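## Task

Take tube B (the blue-capped one sitting in rack RK position A4) and seat it fully, down to the bottom, in bore C3 of mixer MX. Then press START on the mixer and keep the tube in that bore until the green lamp on top of the mixer turns off. Other tubes must stay seated in their bores and wells and must never be gripped. All stations must end upright and level on the bench mat. Anything that stays in place only because the robot holds it does not count. Finish by releasing and moving the arm away.

## Robot and tools

Robot: a single 7-joint arm with a two-finger parallel gripper, working over a lab bench inside a physics simulator. There is only one arm, so every command row belongs to it.

Scene layout: the tube rack RK sits closest to the arm base. Behind it, left to right, stand the spectrophotometer SP, balance BAL, magnet block MG, mixer MX and dry block DB. None is fastened down, so they can slide or tip. On any station, row A is the row nearest its front and column 1 is its leftmost column as seen from the front. START is a key on the mixer's sloped front face. Holding or bumping the mixer's shaking block halts the run and turns on a red lamp on top; START must then be pressed again. START is ignored while a run is going.

Frame: the scene frame has its origin on the table top under the arm base, +z up, and +y to the left when facing along +x. The base may sit slightly tilted.

execute_actions takes "actions", a list with at most one entry, plus optional "pictures" (boolean; images come by default). An empty list just reports the current state. An entry with "rows" (1 to 15 rows) and "steps" (1 to 15, default 15; each step is 1/30 s) is a motion; if steps outnumber rows, the final row repeats. An entry with only "steps" (up to 300) is a wait, counted from the previous result. A refused call moves nothing.

Each row is 9 numbers in this order: joint_1 waist, joint_2 shoulder, joint_3 upper arm roll, joint_4 elbow, joint_5 forearm roll, joint_6 wrist pitch, joint_7 wrist roll, gripper position, gripper speed. The first seven are absolute target joint angles in radians, in the same convention as the Joint positions line. Stated ranges: waist -69.115 to 69.115, shoulder -2.250 to 2.250, upper arm roll -69.115 to 69.115, elbow -2.580 to 2.580, forearm roll -69.115 to 69.115, wrist pitch -2.100 to 2.100, wrist roll -69.115 to 69.115. Real limits can differ by up to 0.013 rad. A target beyond a limit by more than 0.013 rad, and farther out than the current angle, gets the call refused; a target past the real limit is clipped to it, and a "joint sent to its limit" line may appear (possibly about an earlier action still running). Absence of that line proves nothing.

Gripper position is an absolute opening on a -1 to 1 scale: +1 fully open (85 mm), 0 about 41 mm, pads touching near -0.8, and -1 closes until blocked. Gripper speed, also -1 to 1, sets how fast the gap changes: roughly 20 mm/s at -1, 85 at 0, 150 at +1. Grip force is not adjustable; a full close squeezes about 190 to 235 N per pad. For a firm hold send -1 and keep sending it. For a gentle hold, open first and then command a position just under the object's width. To release, command a width larger than the object. Fingers stay put once stopped until the position number changes by 0.01 or more, but re-close by themselves (never past the request) if the object slips or is lost. position_measured_pct is about 50 - 50 x position: 0 means fully open; stopping below about 90 means something is held or in the way; around 90 or above means the pads closed on nothing or on something very thin. Closing pushes the fingertips about 13 mm farther from the arm, so leave that clearance above surfaces.

Motion limits: each joint's target is kept within a lead of its measured angle, 0.304 rad for the first four joints and 0.266 rad for the last three, and targets implying more than 70 mm of gripper travel in one step are scaled back. Joints share their slowdown and arrive together; a reversed command stops them together. After big moves the arm may still be short of the target when the result returns. Between calls the arm keeps heading for the last row sent until it nearly stops or a step is HELD.

Result lines: Joint positions and Joint velocities list joints in column order (rad, rad/s). HELD marks steps where all or part of the row was not sent. "joint command not followed" means the clearance check altered or blocked targets (mounting blocks and posts count as part of the arm). A TORQUE FAULT happens when contact torque reaches a joint's load limit (47.5 N m for the first four joints, 29.9 N m for the last three, held weight included): the arm halts 10 s and drops the rest of the call. MOTOR HOT warns from 60 °C; at 75 °C an OVER-TEMPERATURE FAULT lets the arm sag. Heat builds while holding loads, even while idle.

zoom_image takes "camera" ("cam_low" or "cam_wrist") and "region" [x0, y0, x1, y1] in pixels of that camera's latest 896x504 image, top-left origin, at most 504 by 504, and returns a sharper crop. cam_low is fixed, calibrated as given; cam_wrist rides on the arm and has no given pose.

finished_scene takes "scene" (1 or 2), ends that scene irreversibly, reports whether the goal held, and gives the next task.

Avoid: dropping or knocking anything off the table (this ends the scene), pushing hard into stations, tipping stations, gripping other tubes, touching the mixer during its run, slamming or hard impacts, and ending while still holding the tube. Loose objects may occasionally get nudged by outside pushes.

Each tool is called after "Request:" as name(argument=value, ...) on one line, values as JSON.

## Session

Request:
execute_actions(actions=[])

Scene clock: 0.00 s of 9600.00 s.
position_measured_pct=0.0
Joint positions: [ 1.049  0.862 -0.012  0.911 -0.725  0.291  1.144]
Joint velocities: [-0.001 -0.001 -0.    -0.     0.002 -0.001 -0.001]

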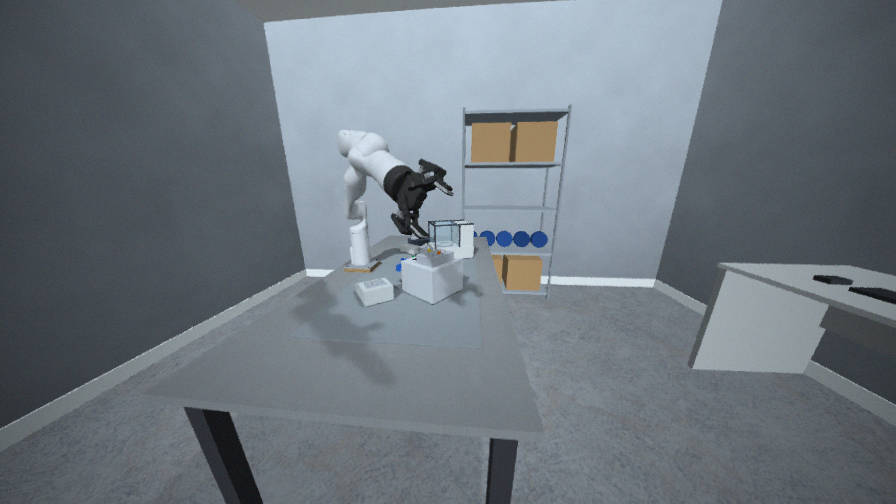

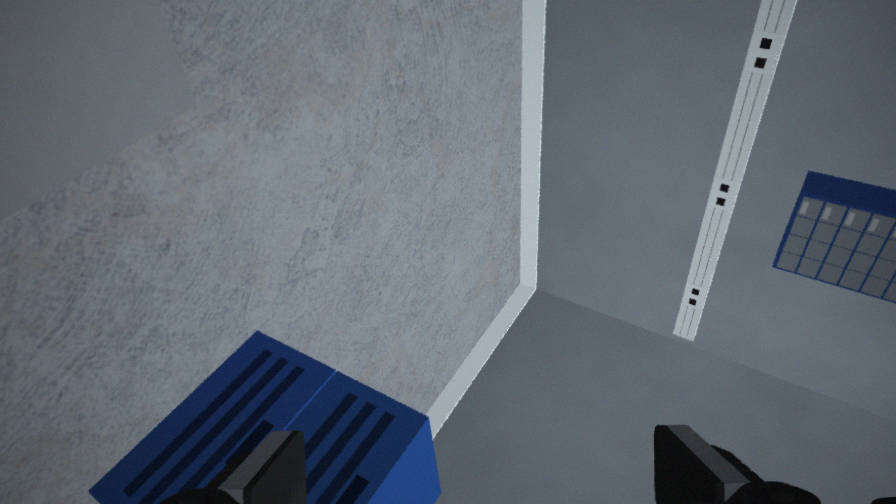

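Request:
execute_actions(actions=[{"rows":[[0.3,0.0,0,1.3,0,1.8,1.57,1,0]]}], pictures=false)

Request:
execute_actions(actions=[{"steps":90}])

Request:
zoom_image(camera="cam_low", region=[330,200,490,310])

Scene clock: 3.77 s of 9600.00 s.
position_measured_pct=0.0
Joint positions: [ 0.817  0.629 -0.004  1.118 -0.525  0.489  1.342]
Joint velocities: [-0.562 -0.552  0.006  0.367  0.485  0.487  0.46 ]
Steps of this call (steps 1 to 98: nothing new was sent; steps 99 to 113: all 15 steps of this action). Readings (joint positions | what the end effector reports):
99: [1.047 0.861 -0.012 0.912 -0.724 0.291 1.144] | position_measured_pct=0.0
100: [1.042 0.855 -0.010 0.918 -0.719 0.295 1.149] | position_measured_pct=0.0
102: [1.015 0.825 -0.006 0.946 -0.696 0.317 1.172] | position_measured_pct=0.0
106: [0.944 0.754 -0.006 1.014 -0.636 0.378 1.233] | position_measured_pct=0.0
113: the state above

Scene clock: 6.77 s of 9600.00 s.
position_measured_pct=0.0
Joint positions: [0.3  0.   0.   1.3  0.   1.8  1.57]
Joint velocities: [ 0.    -0.     0.     0.002 -0.001  0.001  0.001]
Steps of this call (steps 1 to 60: the robot went on to your last target; steps 61 to 90: nothing new was sent). Readings (joint positions | what the end effector reports):
1: [0.798 0.611 -0.004 1.130 -0.509 0.505 1.357] | position_measured_pct=0.0
2: [0.779 0.592 -0.004 1.141 -0.493 0.521 1.371] | position_measured_pct=0.0
4: [0.741 0.554 -0.004 1.162 -0.459 0.555 1.397] | position_measured_pct=0.0
8: [0.662 0.476 -0.003 1.196 -0.391 0.623 1.440] | position_measured_pct=0.0
90: the state above
The arm was judged still, so your last target was given up. Only a new action makes it travel on or press farther. Fingers that are still opening or closing keep moving.

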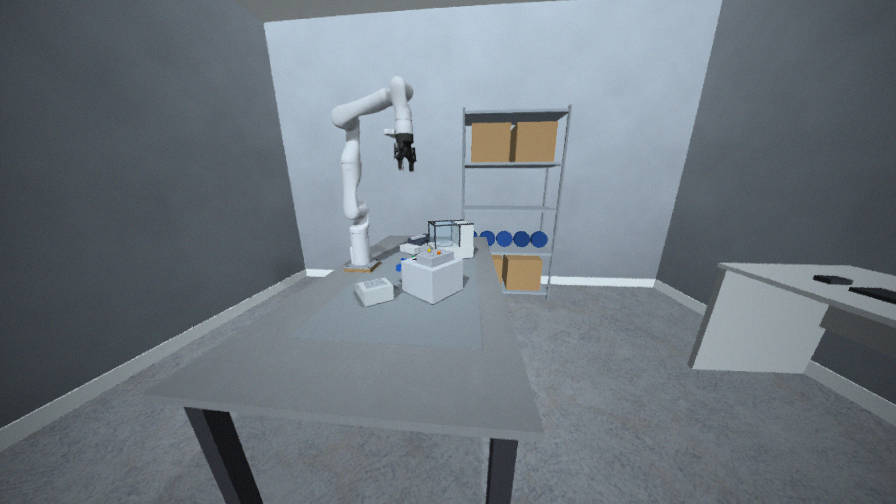

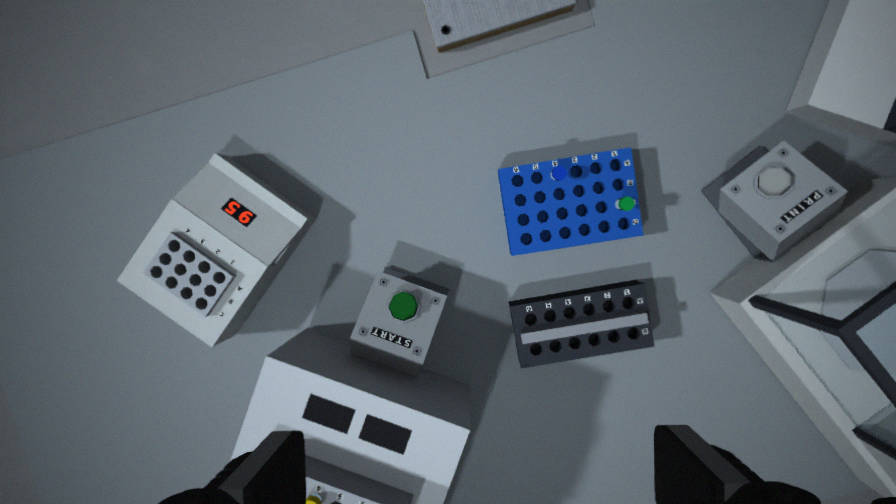

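Region (330, 200, 490, 310) of cam_low's 896x504 image, scaled by 3.150, with more detail than that image has; it fills the top 346 rows of this view, and the rest is white.

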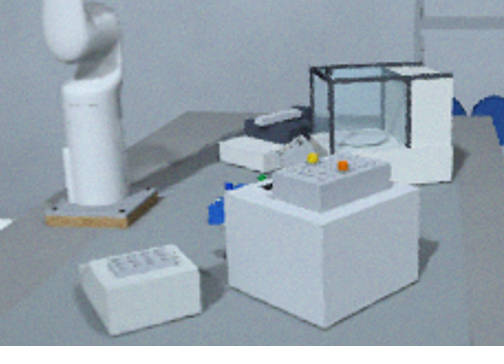

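Request:
execute_actions(actions=[{"rows":[[0,-0.08,0,2.28,0,0.94,1.57,0,0]]}], pictures=false)

Request:
execute_actions(actions=[{"steps":60}])

Scene clock: 12.40 s of 9600.00 s.
position_measured_pct=36.9
Joint positions: [ 0.049 -0.067 -0.     1.721 -0.     1.43   1.57 ]
Joint velocities: [-0.265 -0.067 -0.001  1.158 -0.004 -1.017  0.001]
Steps of this call (steps 1 to 154: nothing new was sent; steps 155 to 169: all 15 steps of this action). Readings (joint positions | what the end effector reports):
155: [0.298 -0.000 0.000 1.301 0.000 1.799 1.570] | position_measured_pct=0.0
156: [0.291 -0.003 0.001 1.306 0.001 1.795 1.570] | position_measured_pct=0.8
158: [0.261 -0.011 0.002 1.333 0.001 1.771 1.570] | position_measured_pct=4.8
162: [0.157 -0.039 -0.000 1.453 -0.000 1.666 1.570] | position_measured_pct=16.3
169: the state above

Scene clock: 14.40 s of 9600.00 s.
position_measured_pct=49.6
Joint positions: [ 0.   -0.08  0.    2.28  0.    0.94  1.57]
Joint velocities: [ 0.     0.    -0.    -0.     0.     0.001 -0.   ]
Steps of this call (steps 1 to 45: the robot went on to your last target; steps 46 to 60: nothing new was sent). Readings (joint positions | what the end effector reports):
1: [0.041 -0.069 -0.001 1.760 -0.000 1.396 1.570] | position_measured_pct=40.1
2: [0.035 -0.071 -0.001 1.798 -0.000 1.362 1.570] | position_measured_pct=42.9
4: [0.024 -0.073 -0.000 1.875 -0.000 1.295 1.570] | position_measured_pct=47.6
8: [0.012 -0.076 -0.000 2.026 -0.000 1.162 1.570] | position_measured_pct=49.6
60: the state above
The arm was judged still, so your last target was given up. Only a new action makes it travel on or press farther. Fingers that are still opening or closing keep moving.

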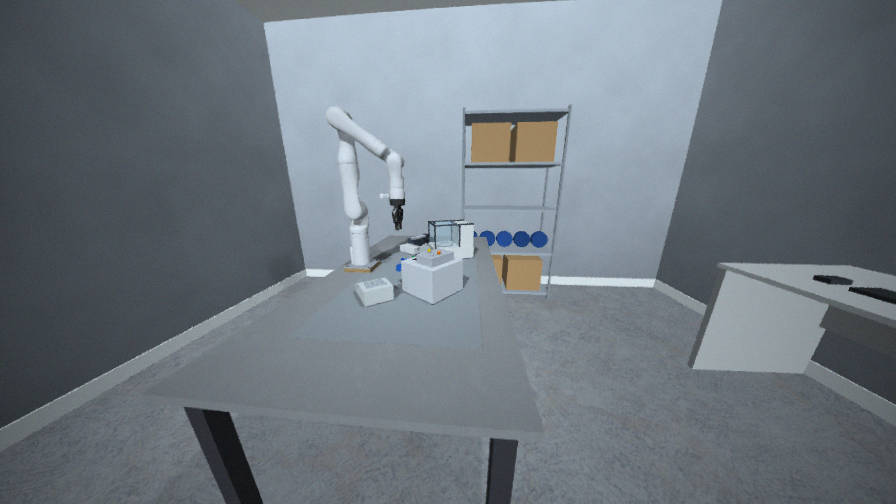

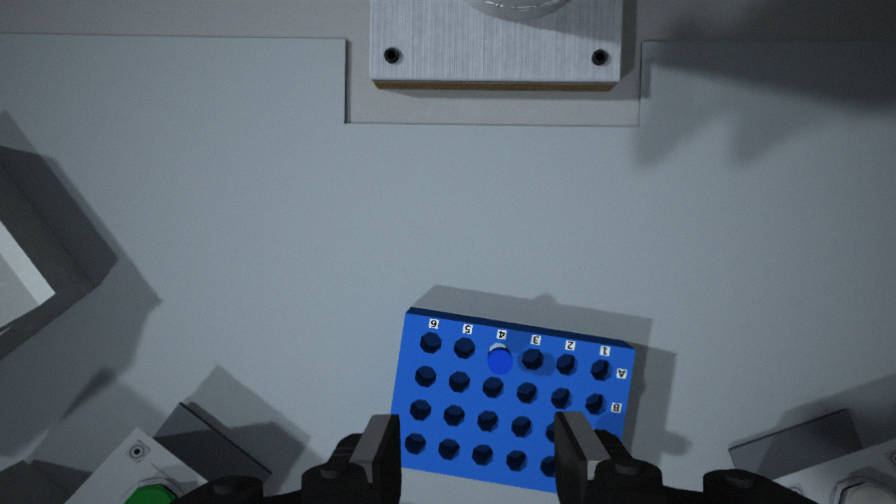

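Request:
execute_actions(actions=[{"rows":[[-0.09,0.272,0,2.48,0,0.39,1.57,0,0]]}], pictures=false)

Request:
execute_actions(actions=[{"steps":40}])

Request:
zoom_image(camera="cam_low", region=[370,220,450,280])

Scene clock: 18.37 s of 9600.00 s.
position_measured_pct=49.6
Joint positions: [-0.08   0.229 -0.     2.46  -0.     0.524  1.57 ]
Joint velocities: [-0.096  0.391  0.001  0.197  0.001 -1.217 -0.   ]
Steps of this call (steps 1 to 104: nothing new was sent; steps 105 to 119: all 15 steps of this action). Readings (joint positions | what the end effector reports):
105: [-0.001 -0.078 0.000 2.281 0.000 0.939 1.570] | position_measured_pct=49.6
106: [-0.003 -0.071 0.000 2.284 0.000 0.935 1.570] | position_measured_pct=49.6
108: [-0.012 -0.041 0.000 2.301 0.000 0.911 1.570] | position_measured_pct=49.6
112: [-0.044 0.082 0.000 2.373 0.000 0.805 1.570] | position_measured_pct=49.6
119: the state above

Scene clock: 19.70 s of 9600.00 s.
position_measured_pct=49.6
Joint positions: [-0.09   0.272  0.     2.48   0.     0.39   1.57 ]
Joint velocities: [-0.001 -0.     0.    -0.    -0.001 -0.     0.002]
Steps of this call (steps 1 to 30: the robot went on to your last target; steps 31 to 40: nothing new was sent). Readings (joint positions | what the end effector reports):
1: [-0.083 0.242 -0.000 2.466 0.000 0.483 1.570] | position_measured_pct=49.6
2: [-0.085 0.253 -0.000 2.472 -0.000 0.446 1.570] | position_measured_pct=49.6
4: [-0.088 0.264 -0.000 2.478 -0.000 0.400 1.570] | position_measured_pct=49.6
8: [-0.089 0.269 -0.000 2.480 -0.000 0.390 1.570] | position_measured_pct=49.6
40: the state above
The arm was judged still, so your last target was given up. Only a new action makes it travel on or press farther. Fingers that are still opening or closing keep moving.

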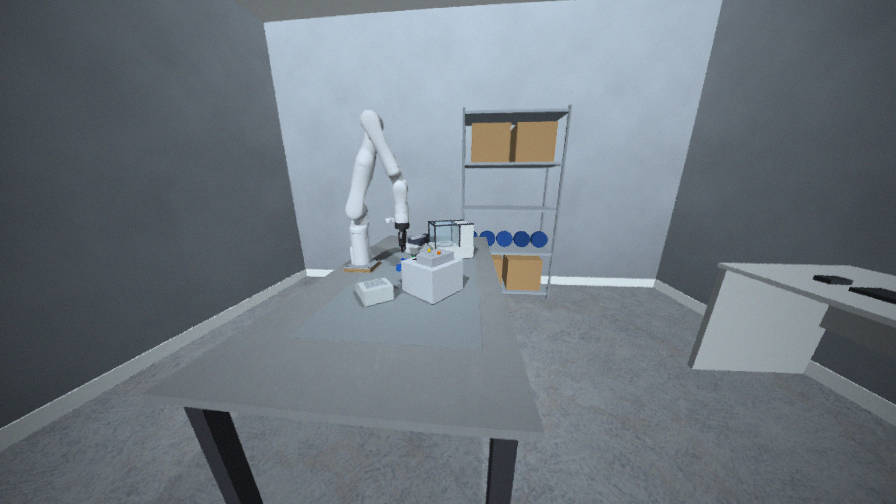

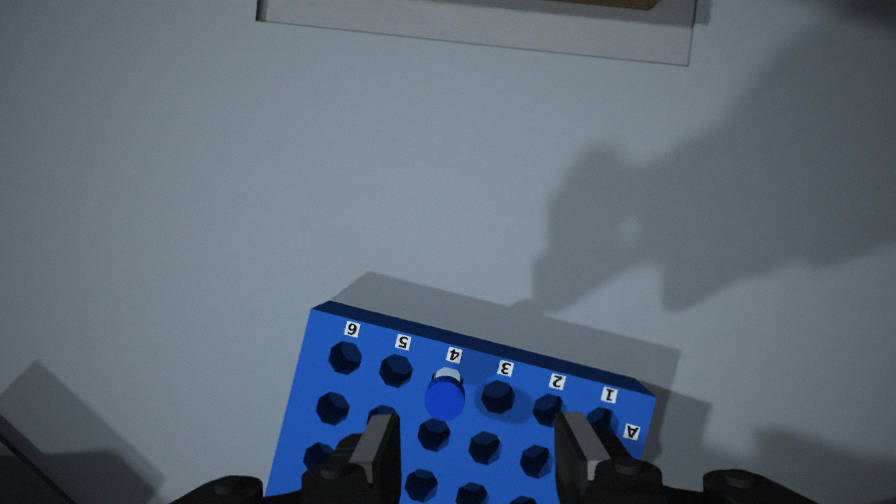

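Region (370, 220, 450, 280) of cam_low's 896x504 image, scaled by 6.300, with more detail than that image has; it fills the top 378 rows of this view, and the rest is white.

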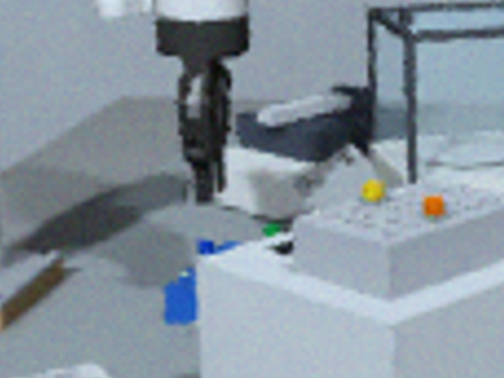

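Request:
execute_actions(actions=[{"rows":[[-0.043,0.443,0,2.542,0,0.157,1.57,0,0]]}], pictures=false)

Request:
execute_actions(actions=[{"steps":30}])

Request:
zoom_image(camera="cam_low", region=[370,220,450,280])

Scene clock: 23.33 s of 9600.00 s.
position_measured_pct=49.6
Joint positions: [-0.044  0.439  0.     2.542  0.     0.157  1.57 ]
Joint velocities: [ 0.01   0.031  0.001  0.004 -0.002 -0.001 -0.001]
Steps of this call (steps 1 to 94: nothing new was sent; steps 95 to 109: all 15 steps of this action). Readings (joint positions | what the end effector reports):
95: [-0.090 0.274 -0.000 2.480 -0.000 0.389 1.570] | position_measured_pct=49.6
96: [-0.087 0.281 -0.000 2.482 -0.000 0.382 1.570] | position_measured_pct=49.6
98: [-0.079 0.312 -0.000 2.492 -0.000 0.346 1.570] | position_measured_pct=49.6
102: [-0.053 0.406 0.000 2.528 0.000 0.210 1.570] | position_measured_pct=49.6
109: the state above

Scene clock: 24.33 s of 9600.00 s.
position_measured_pct=49.6
Joint positions: [-0.043  0.443  0.     2.542  0.     0.157  1.57 ]
Joint velocities: [-0.    -0.     0.001  0.001 -0.     0.002 -0.001]
Steps of this call (steps 1 to 15: the robot went on to your last target; steps 16 to 30: nothing new was sent). Readings (joint positions | what the end effector reports):
1: [-0.044 0.440 0.000 2.542 0.000 0.157 1.570] | position_measured_pct=49.6
2: [-0.044 0.441 0.000 2.542 0.000 0.157 1.570] | position_measured_pct=49.6
4: [-0.043 0.442 0.000 2.542 0.000 0.157 1.570] | position_measured_pct=49.6
8: [-0.043 0.443 0.000 2.542 0.000 0.157 1.570] | position_measured_pct=49.6
30: the state above
The arm was judged still, so your last target was given up. Only a new action makes it travel on or press farther. Fingers that are still opening or closing keep moving.

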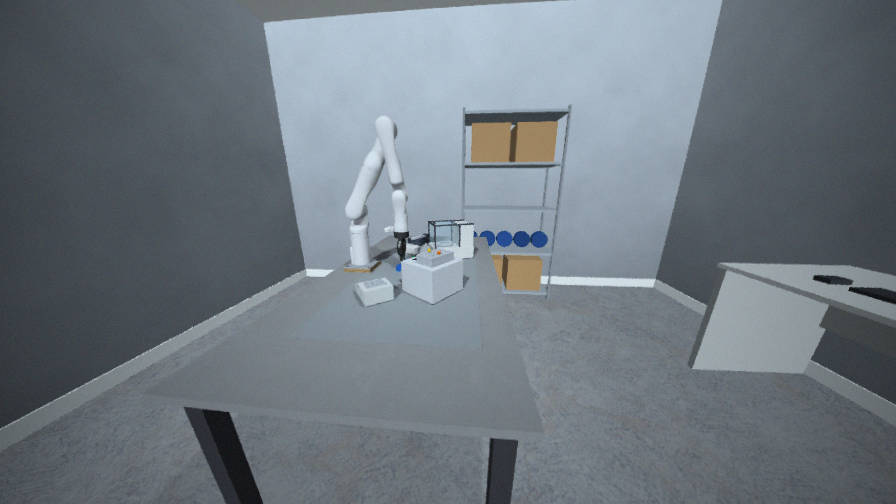

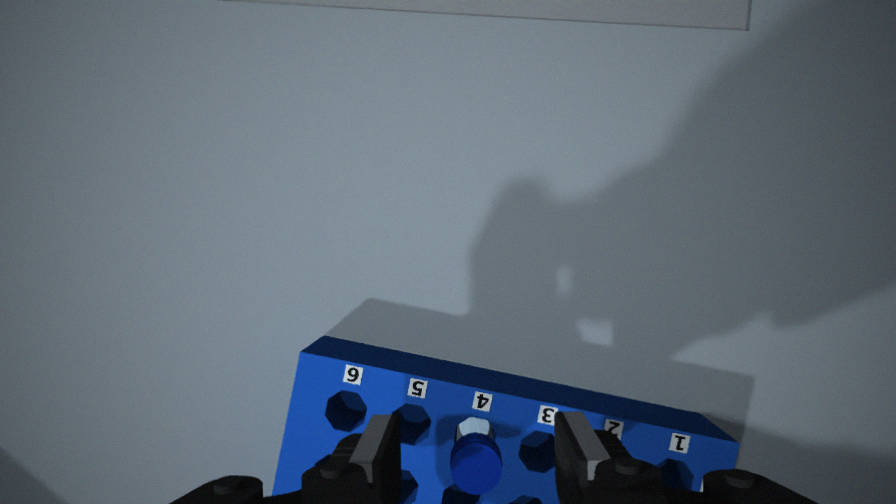

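Region (370, 220, 450, 280) of cam_low's 896x504 image, scaled by 6.300, with more detail than that image has; it fills the top 378 rows of this view, and the rest is white.

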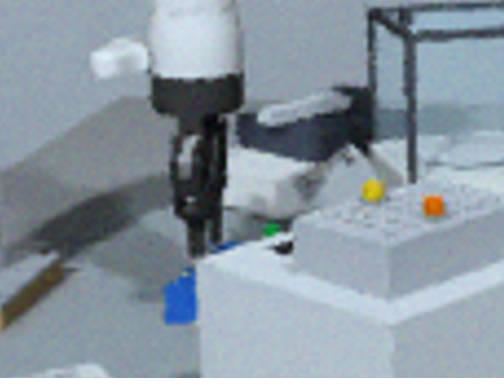

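Request:
execute_actions(actions=[{"rows":[[-0.043,0.453,0,2.542,0,0.147,1.57,-0.65,0]]}], pictures=false)

Request:
execute_actions(actions=[{"rows":[[-0.043,0.265,0,2.488,0,0.389,1.57,-0.65,0]]}], pictures=false)

Request:
execute_actions(actions=[{"rows":[[0.2,-0.1,0,2.1,0,1.14,1.57,-0.65,0]]}], pictures=false)

Request:
execute_actions(actions=[{"steps":25}], pictures=false)

Request:
execute_actions(actions=[{"rows":[[0.55,0.394,0,1.364,0,1.383,1.57,-0.65,0]]}], pictures=false)

Request:
execute_actions(actions=[{"steps":60}])

Scene clock: 31.03 s of 9600.00 s.
position_measured_pct=80.6
Joint positions: [-0.043  0.453  0.     2.542  0.     0.147  1.57 ]
Joint velocities: [ 0.001 -0.001  0.     0.    -0.     0.001 -0.002]
Steps of this call (steps 1 to 186: nothing new was sent; steps 187 to 201: all 15 steps of this action). Readings (joint positions | what the end effector reports):
187: [-0.043 0.445 0.000 2.542 -0.000 0.156 1.570] | position_measured_pct=49.6
188: [-0.043 0.449 0.000 2.542 0.000 0.152 1.570] | position_measured_pct=50.4
190: [-0.043 0.452 -0.000 2.542 -0.000 0.148 1.570] | position_measured_pct=54.4
194: [-0.043 0.453 -0.000 2.542 0.000 0.147 1.570] | position_measured_pct=65.9
201: the state above

Scene clock: 31.53 s of 9600.00 s.
position_measured_pct=80.6
Joint positions: [-0.043  0.269  0.     2.488 -0.     0.389  1.57 ]
Joint velocities: [-0.001 -0.038  0.001 -0.005 -0.001  0.002  0.   ]
Steps of this call (steps 1 to 15: all 15 steps of this action). Readings (joint positions | what the end effector reports):
1: [-0.043 0.452 0.000 2.542 0.000 0.148 1.570] | position_measured_pct=80.6
2: [-0.043 0.445 -0.000 2.540 0.000 0.154 1.570] | position_measured_pct=80.6
4: [-0.043 0.416 -0.000 2.533 -0.000 0.186 1.570] | position_measured_pct=80.6
8: [-0.043 0.315 -0.000 2.503 0.000 0.320 1.570] | position_measured_pct=80.6
15: the state above

Scene clock: 32.03 s of 9600.00 s.
position_measured_pct=80.6
Joint positions: [ 0.149 -0.019  0.     2.186  0.     0.728  1.57 ]
Joint velocities: [ 0.302 -0.488  0.005 -0.581  0.002  1.21  -0.   ]
Steps of this call (steps 1 to 15: all 15 steps of this action). Readings (joint positions | what the end effector reports):
1: [-0.042 0.267 -0.000 2.487 -0.000 0.390 1.570] | position_measured_pct=80.6
2: [-0.036 0.259 -0.000 2.482 -0.000 0.395 1.570] | position_measured_pct=80.6
4: [-0.011 0.228 -0.001 2.456 -0.000 0.419 1.570] | position_measured_pct=80.6
8: [0.053 0.134 -0.000 2.361 -0.000 0.502 1.570] | position_measured_pct=80.6
15: the state above

Scene clock: 32.87 s of 9600.00 s.
position_measured_pct=80.6
Joint positions: [ 0.2  -0.1   0.    2.1   0.    1.14  1.57]
Joint velocities: [ 0.    -0.    -0.     0.001  0.001  0.     0.001]
Steps of this call (steps 1 to 25: the robot went on to your last target). Readings (joint positions | what the end effector reports):
1: [0.158 -0.034 0.000 2.169 0.000 0.768 1.570] | position_measured_pct=80.6
2: [0.166 -0.047 0.000 2.154 0.000 0.809 1.570] | position_measured_pct=80.6
4: [0.178 -0.065 0.000 2.133 0.000 0.890 1.570] | position_measured_pct=80.6
8: [0.193 -0.089 0.000 2.110 0.000 1.053 1.570] | position_measured_pct=80.6
25: the state above

Scene clock: 33.37 s of 9600.00 s.
position_measured_pct=80.6
Joint positions: [0.485 0.269 0.    1.695 0.    1.344 1.57 ]
Joint velocities: [ 0.302  0.551  0.002 -1.047  0.002  0.197 -0.001]
Steps of this call (steps 1 to 15: all 15 steps of this action). Readings (joint positions | what the end effector reports):
1: [0.202 -0.098 -0.000 2.099 -0.000 1.141 1.570] | position_measured_pct=80.6
2: [0.209 -0.091 -0.001 2.094 -0.001 1.145 1.570] | position_measured_pct=80.6
4: [0.240 -0.060 -0.001 2.067 -0.001 1.167 1.570] | position_measured_pct=80.6
8: [0.357 0.063 -0.001 1.948 -0.000 1.253 1.570] | position_measured_pct=80.6
15: the state above

Scene clock: 35.37 s of 9600.00 s.
position_measured_pct=80.6
Joint positions: [0.55  0.394 0.    1.364 0.    1.383 1.57 ]
Joint velocities: [-0.    -0.001  0.    -0.     0.    -0.001 -0.001]
Steps of this call (steps 1 to 30: the robot went on to your last target; steps 31 to 60: nothing new was sent). Readings (joint positions | what the end effector reports):
1: [0.495 0.286 0.000 1.661 0.000 1.350 1.570] | position_measured_pct=80.6
2: [0.502 0.301 0.000 1.626 0.000 1.355 1.570] | position_measured_pct=80.6
4: [0.515 0.325 0.000 1.558 0.000 1.362 1.570] | position_measured_pct=80.6
8: [0.537 0.370 0.000 1.430 0.000 1.375 1.570] | position_measured_pct=80.6
60: the state above
The arm was judged still, so your last target was given up. Only a new action makes it travel on or press farther. Fingers that are still opening or closing keep moving.

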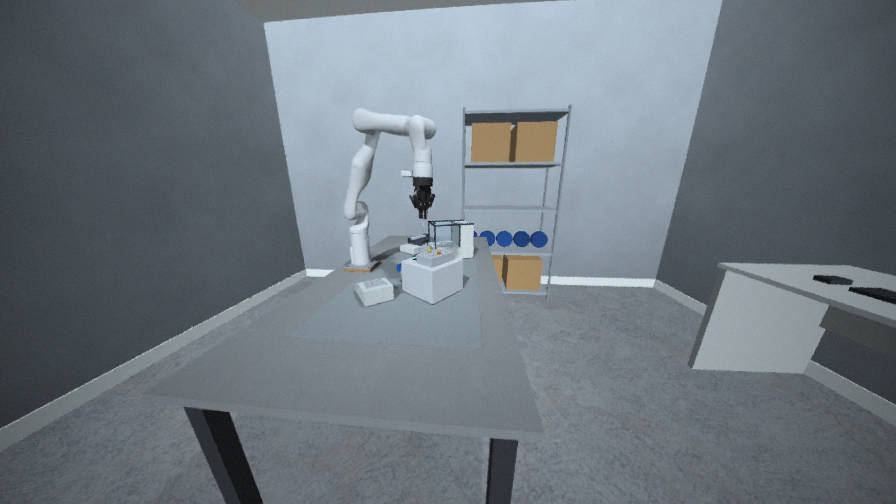

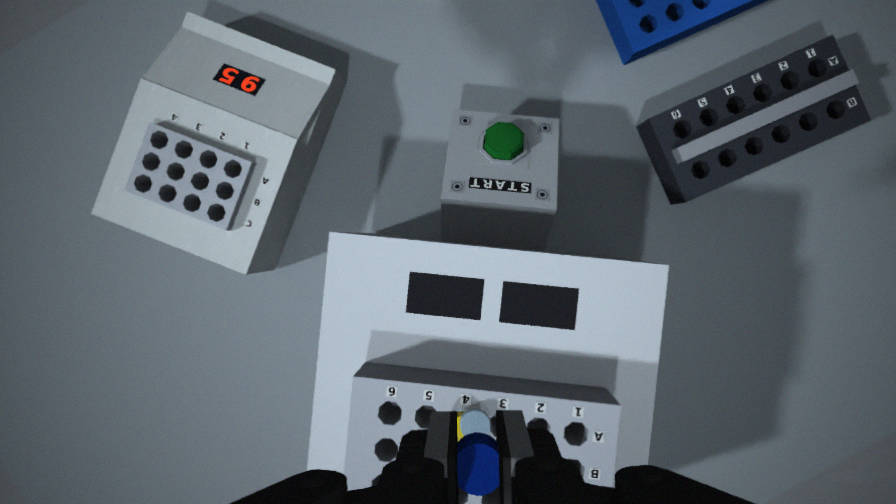

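Request:
execute_actions(actions=[{"rows":[[0.535,0.571,0,1.304,0,1.266,1.57,-0.65,0]]}], pictures=false)

Request:
execute_actions(actions=[{"steps":30}])

Request:
zoom_image(camera="cam_low", region=[400,215,480,275])

Scene clock: 40.73 s of 9600.00 s.
position_measured_pct=80.6
Joint positions: [ 0.535  0.568 -0.     1.304  0.     1.266  1.57 ]
Joint velocities: [-0.002  0.027  0.002 -0.007 -0.001  0.001 -0.001]
Steps of this call (steps 1 to 146: nothing new was sent; steps 147 to 161: all 15 steps of this action). Readings (joint positions | what the end effector reports):
147: [0.550 0.395 0.000 1.364 0.000 1.383 1.570] | position_measured_pct=80.6
148: [0.549 0.402 0.000 1.361 0.000 1.380 1.570] | position_measured_pct=80.6
150: [0.547 0.431 0.000 1.351 0.000 1.363 1.570] | position_measured_pct=80.6
154: [0.539 0.529 -0.000 1.319 -0.000 1.295 1.570] | position_measured_pct=80.6
161: the state above

Scene clock: 41.73 s of 9600.00 s.
position_measured_pct=80.6
Joint positions: [0.535 0.571 0.    1.304 0.    1.266 1.57 ]
Joint velocities: [ 0.001 -0.    -0.    -0.    -0.002  0.     0.001]
Steps of this call (steps 1 to 15: the robot went on to your last target; steps 16 to 30: nothing new was sent). Readings (joint positions | what the end effector reports):
1: [0.535 0.569 -0.000 1.304 0.000 1.266 1.570] | position_measured_pct=80.6
2: [0.535 0.569 0.000 1.304 0.000 1.266 1.570] | position_measured_pct=80.6
4: [0.535 0.570 -0.000 1.304 -0.000 1.266 1.570] | position_measured_pct=80.6
8: [0.535 0.571 -0.000 1.304 -0.000 1.266 1.570] | position_measured_pct=80.6
30: the state above
The arm was judged still, so your last target was given up. Only a new action makes it travel on or press farther. Fingers that are still opening or closing keep moving.

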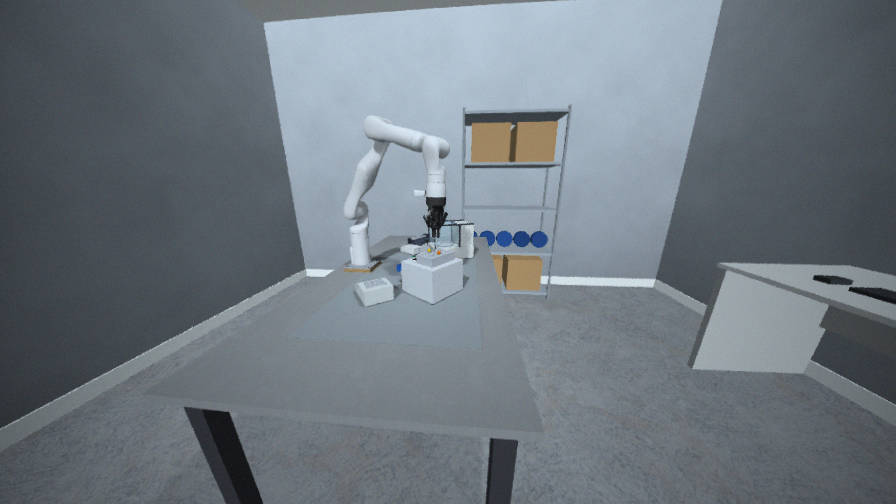

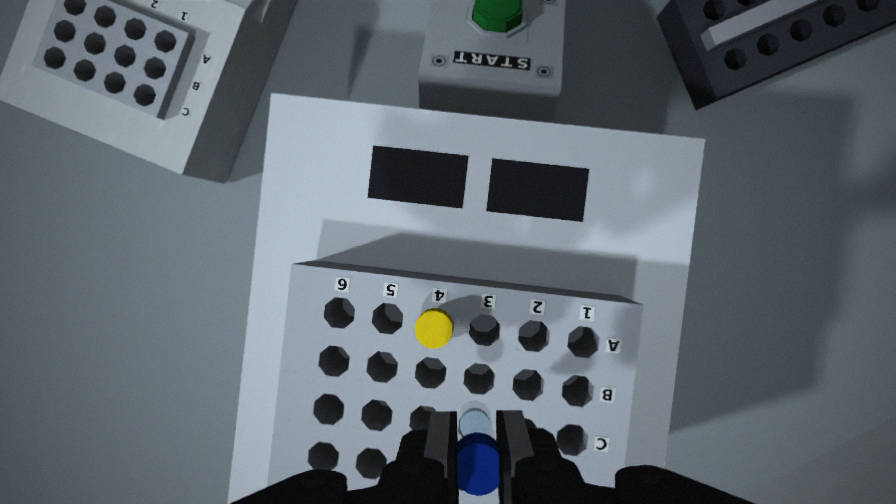

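Region (400, 215, 480, 275) of cam_low's 896x504 image, scaled by 6.300, with more detail than that image has; it fills the top 378 rows of this view, and the rest is white.

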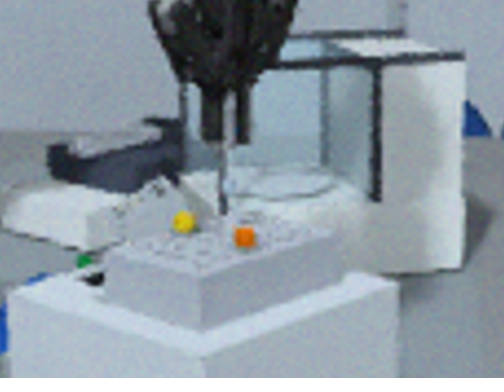

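Request:
execute_actions(actions=[{"rows":[[0.536,0.62,0,1.284,0,1.238,1.2,-0.65,0]]}], pictures=false)

Request:
execute_actions(actions=[{"steps":30}])

Request:
zoom_image(camera="cam_low", region=[415,230,465,265])

Scene clock: 47.70 s of 9600.00 s.
position_measured_pct=80.6
Joint positions: [ 0.536  0.619 -0.     1.284 -0.     1.238  1.2  ]
Joint velocities: [-0.     0.007 -0.    -0.004 -0.001 -0.    -0.013]
Steps of this call (steps 1 to 164: nothing new was sent; steps 165 to 179: all 15 steps of this action). Readings (joint positions | what the end effector reports):
165: [0.535 0.572 -0.000 1.304 -0.000 1.266 1.568] | position_measured_pct=80.6
166: [0.535 0.574 0.000 1.303 0.000 1.265 1.559] | position_measured_pct=80.6
168: [0.535 0.584 0.000 1.299 0.000 1.260 1.508] | position_measured_pct=80.6
172: [0.536 0.605 -0.000 1.290 0.000 1.247 1.349] | position_measured_pct=80.6
179: the state above

Scene clock: 48.70 s of 9600.00 s.
position_measured_pct=80.6
Joint positions: [0.536 0.62  0.    1.284 0.    1.238 1.2  ]
Joint velocities: [ 0.    -0.001 -0.001  0.001 -0.    -0.    -0.001]
Steps of this call (steps 1 to 15: the robot went on to your last target; steps 16 to 30: nothing new was sent). Readings (joint positions | what the end effector reports):
1: [0.536 0.619 -0.000 1.284 -0.000 1.238 1.200] | position_measured_pct=80.6
2: [0.536 0.619 -0.000 1.284 -0.000 1.238 1.200] | position_measured_pct=80.6
4: [0.536 0.620 0.000 1.284 0.000 1.238 1.200] | position_measured_pct=80.6
8: [0.536 0.620 0.000 1.284 0.000 1.238 1.200] | position_measured_pct=80.6
30: the state above
The arm was judged still, so your last target was given up. Only a new action makes it travel on or press farther. Fingers that are still opening or closing keep moving.

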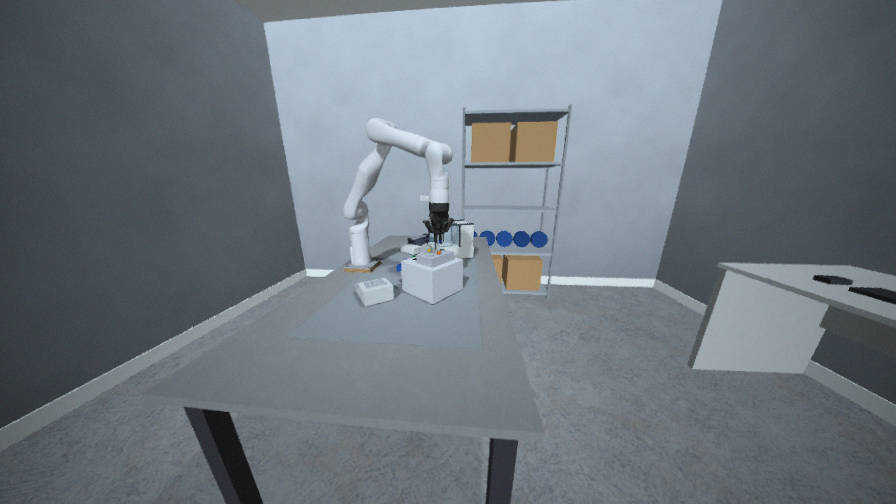

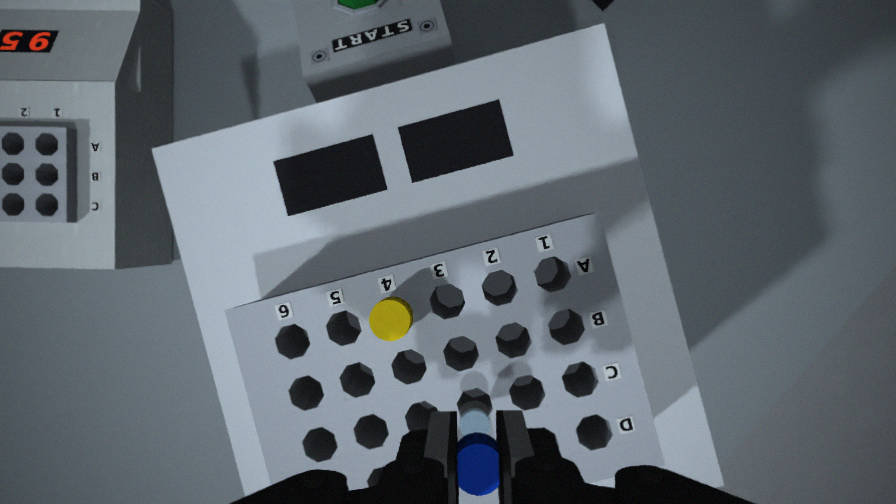

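Region (415, 230, 465, 265) of cam_low's 896x504 image, scaled by 10.080, with more detail than that image has; it fills the top 353 rows of this view, and the rest is white.

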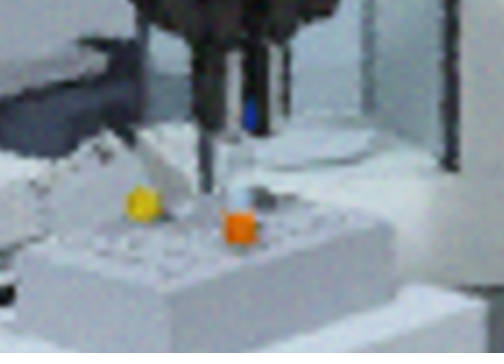

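Request:
execute_actions(actions=[{"rows":[[0.536,0.638,0,1.319,0,1.185,1.2,-0.65,0]]}])

Scene clock: 53.00 s of 9600.00 s.
position_measured_pct=80.6
Joint positions: [ 0.536  0.638 -0.     1.319 -0.     1.185  1.2  ]
Joint velocities: [ 0.     0.001 -0.    -0.    -0.002 -0.001  0.   ]
Steps of this call (steps 1 to 114: nothing new was sent; steps 115 to 129: all 15 steps of this action). Readings (joint positions | what the end effector reports):
115: [0.536 0.621 0.000 1.285 -0.000 1.237 1.200] | position_measured_pct=80.6
116: [0.536 0.623 0.000 1.290 -0.000 1.229 1.200] | position_measured_pct=80.6
118: [0.536 0.632 -0.000 1.308 -0.000 1.200 1.200] | position_measured_pct=80.6
122: [0.536 0.637 -0.000 1.319 -0.000 1.186 1.200] | position_measured_pct=80.6
129: the state above

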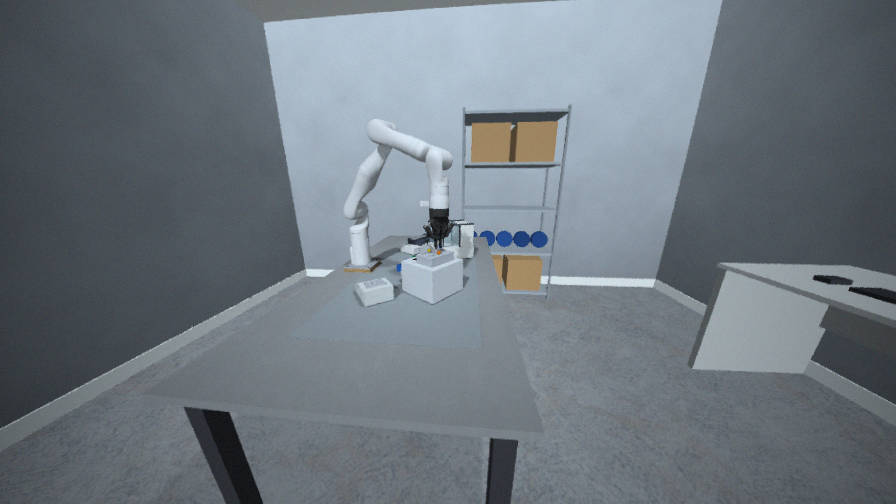

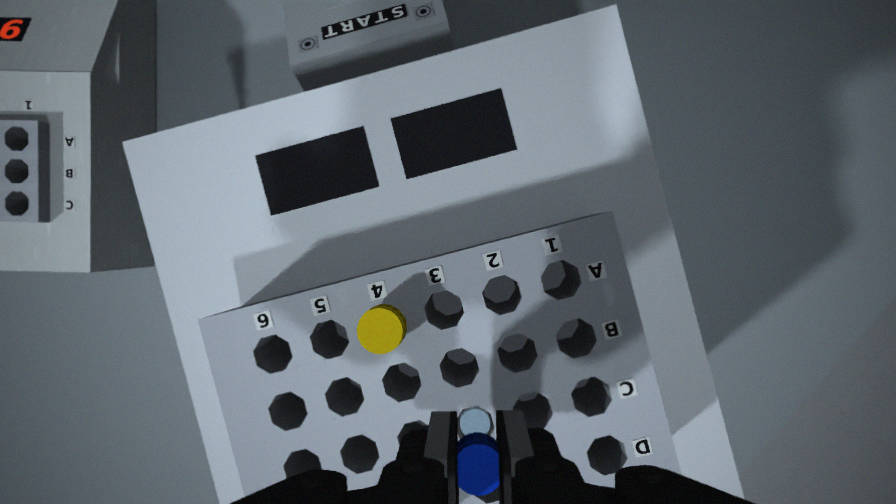

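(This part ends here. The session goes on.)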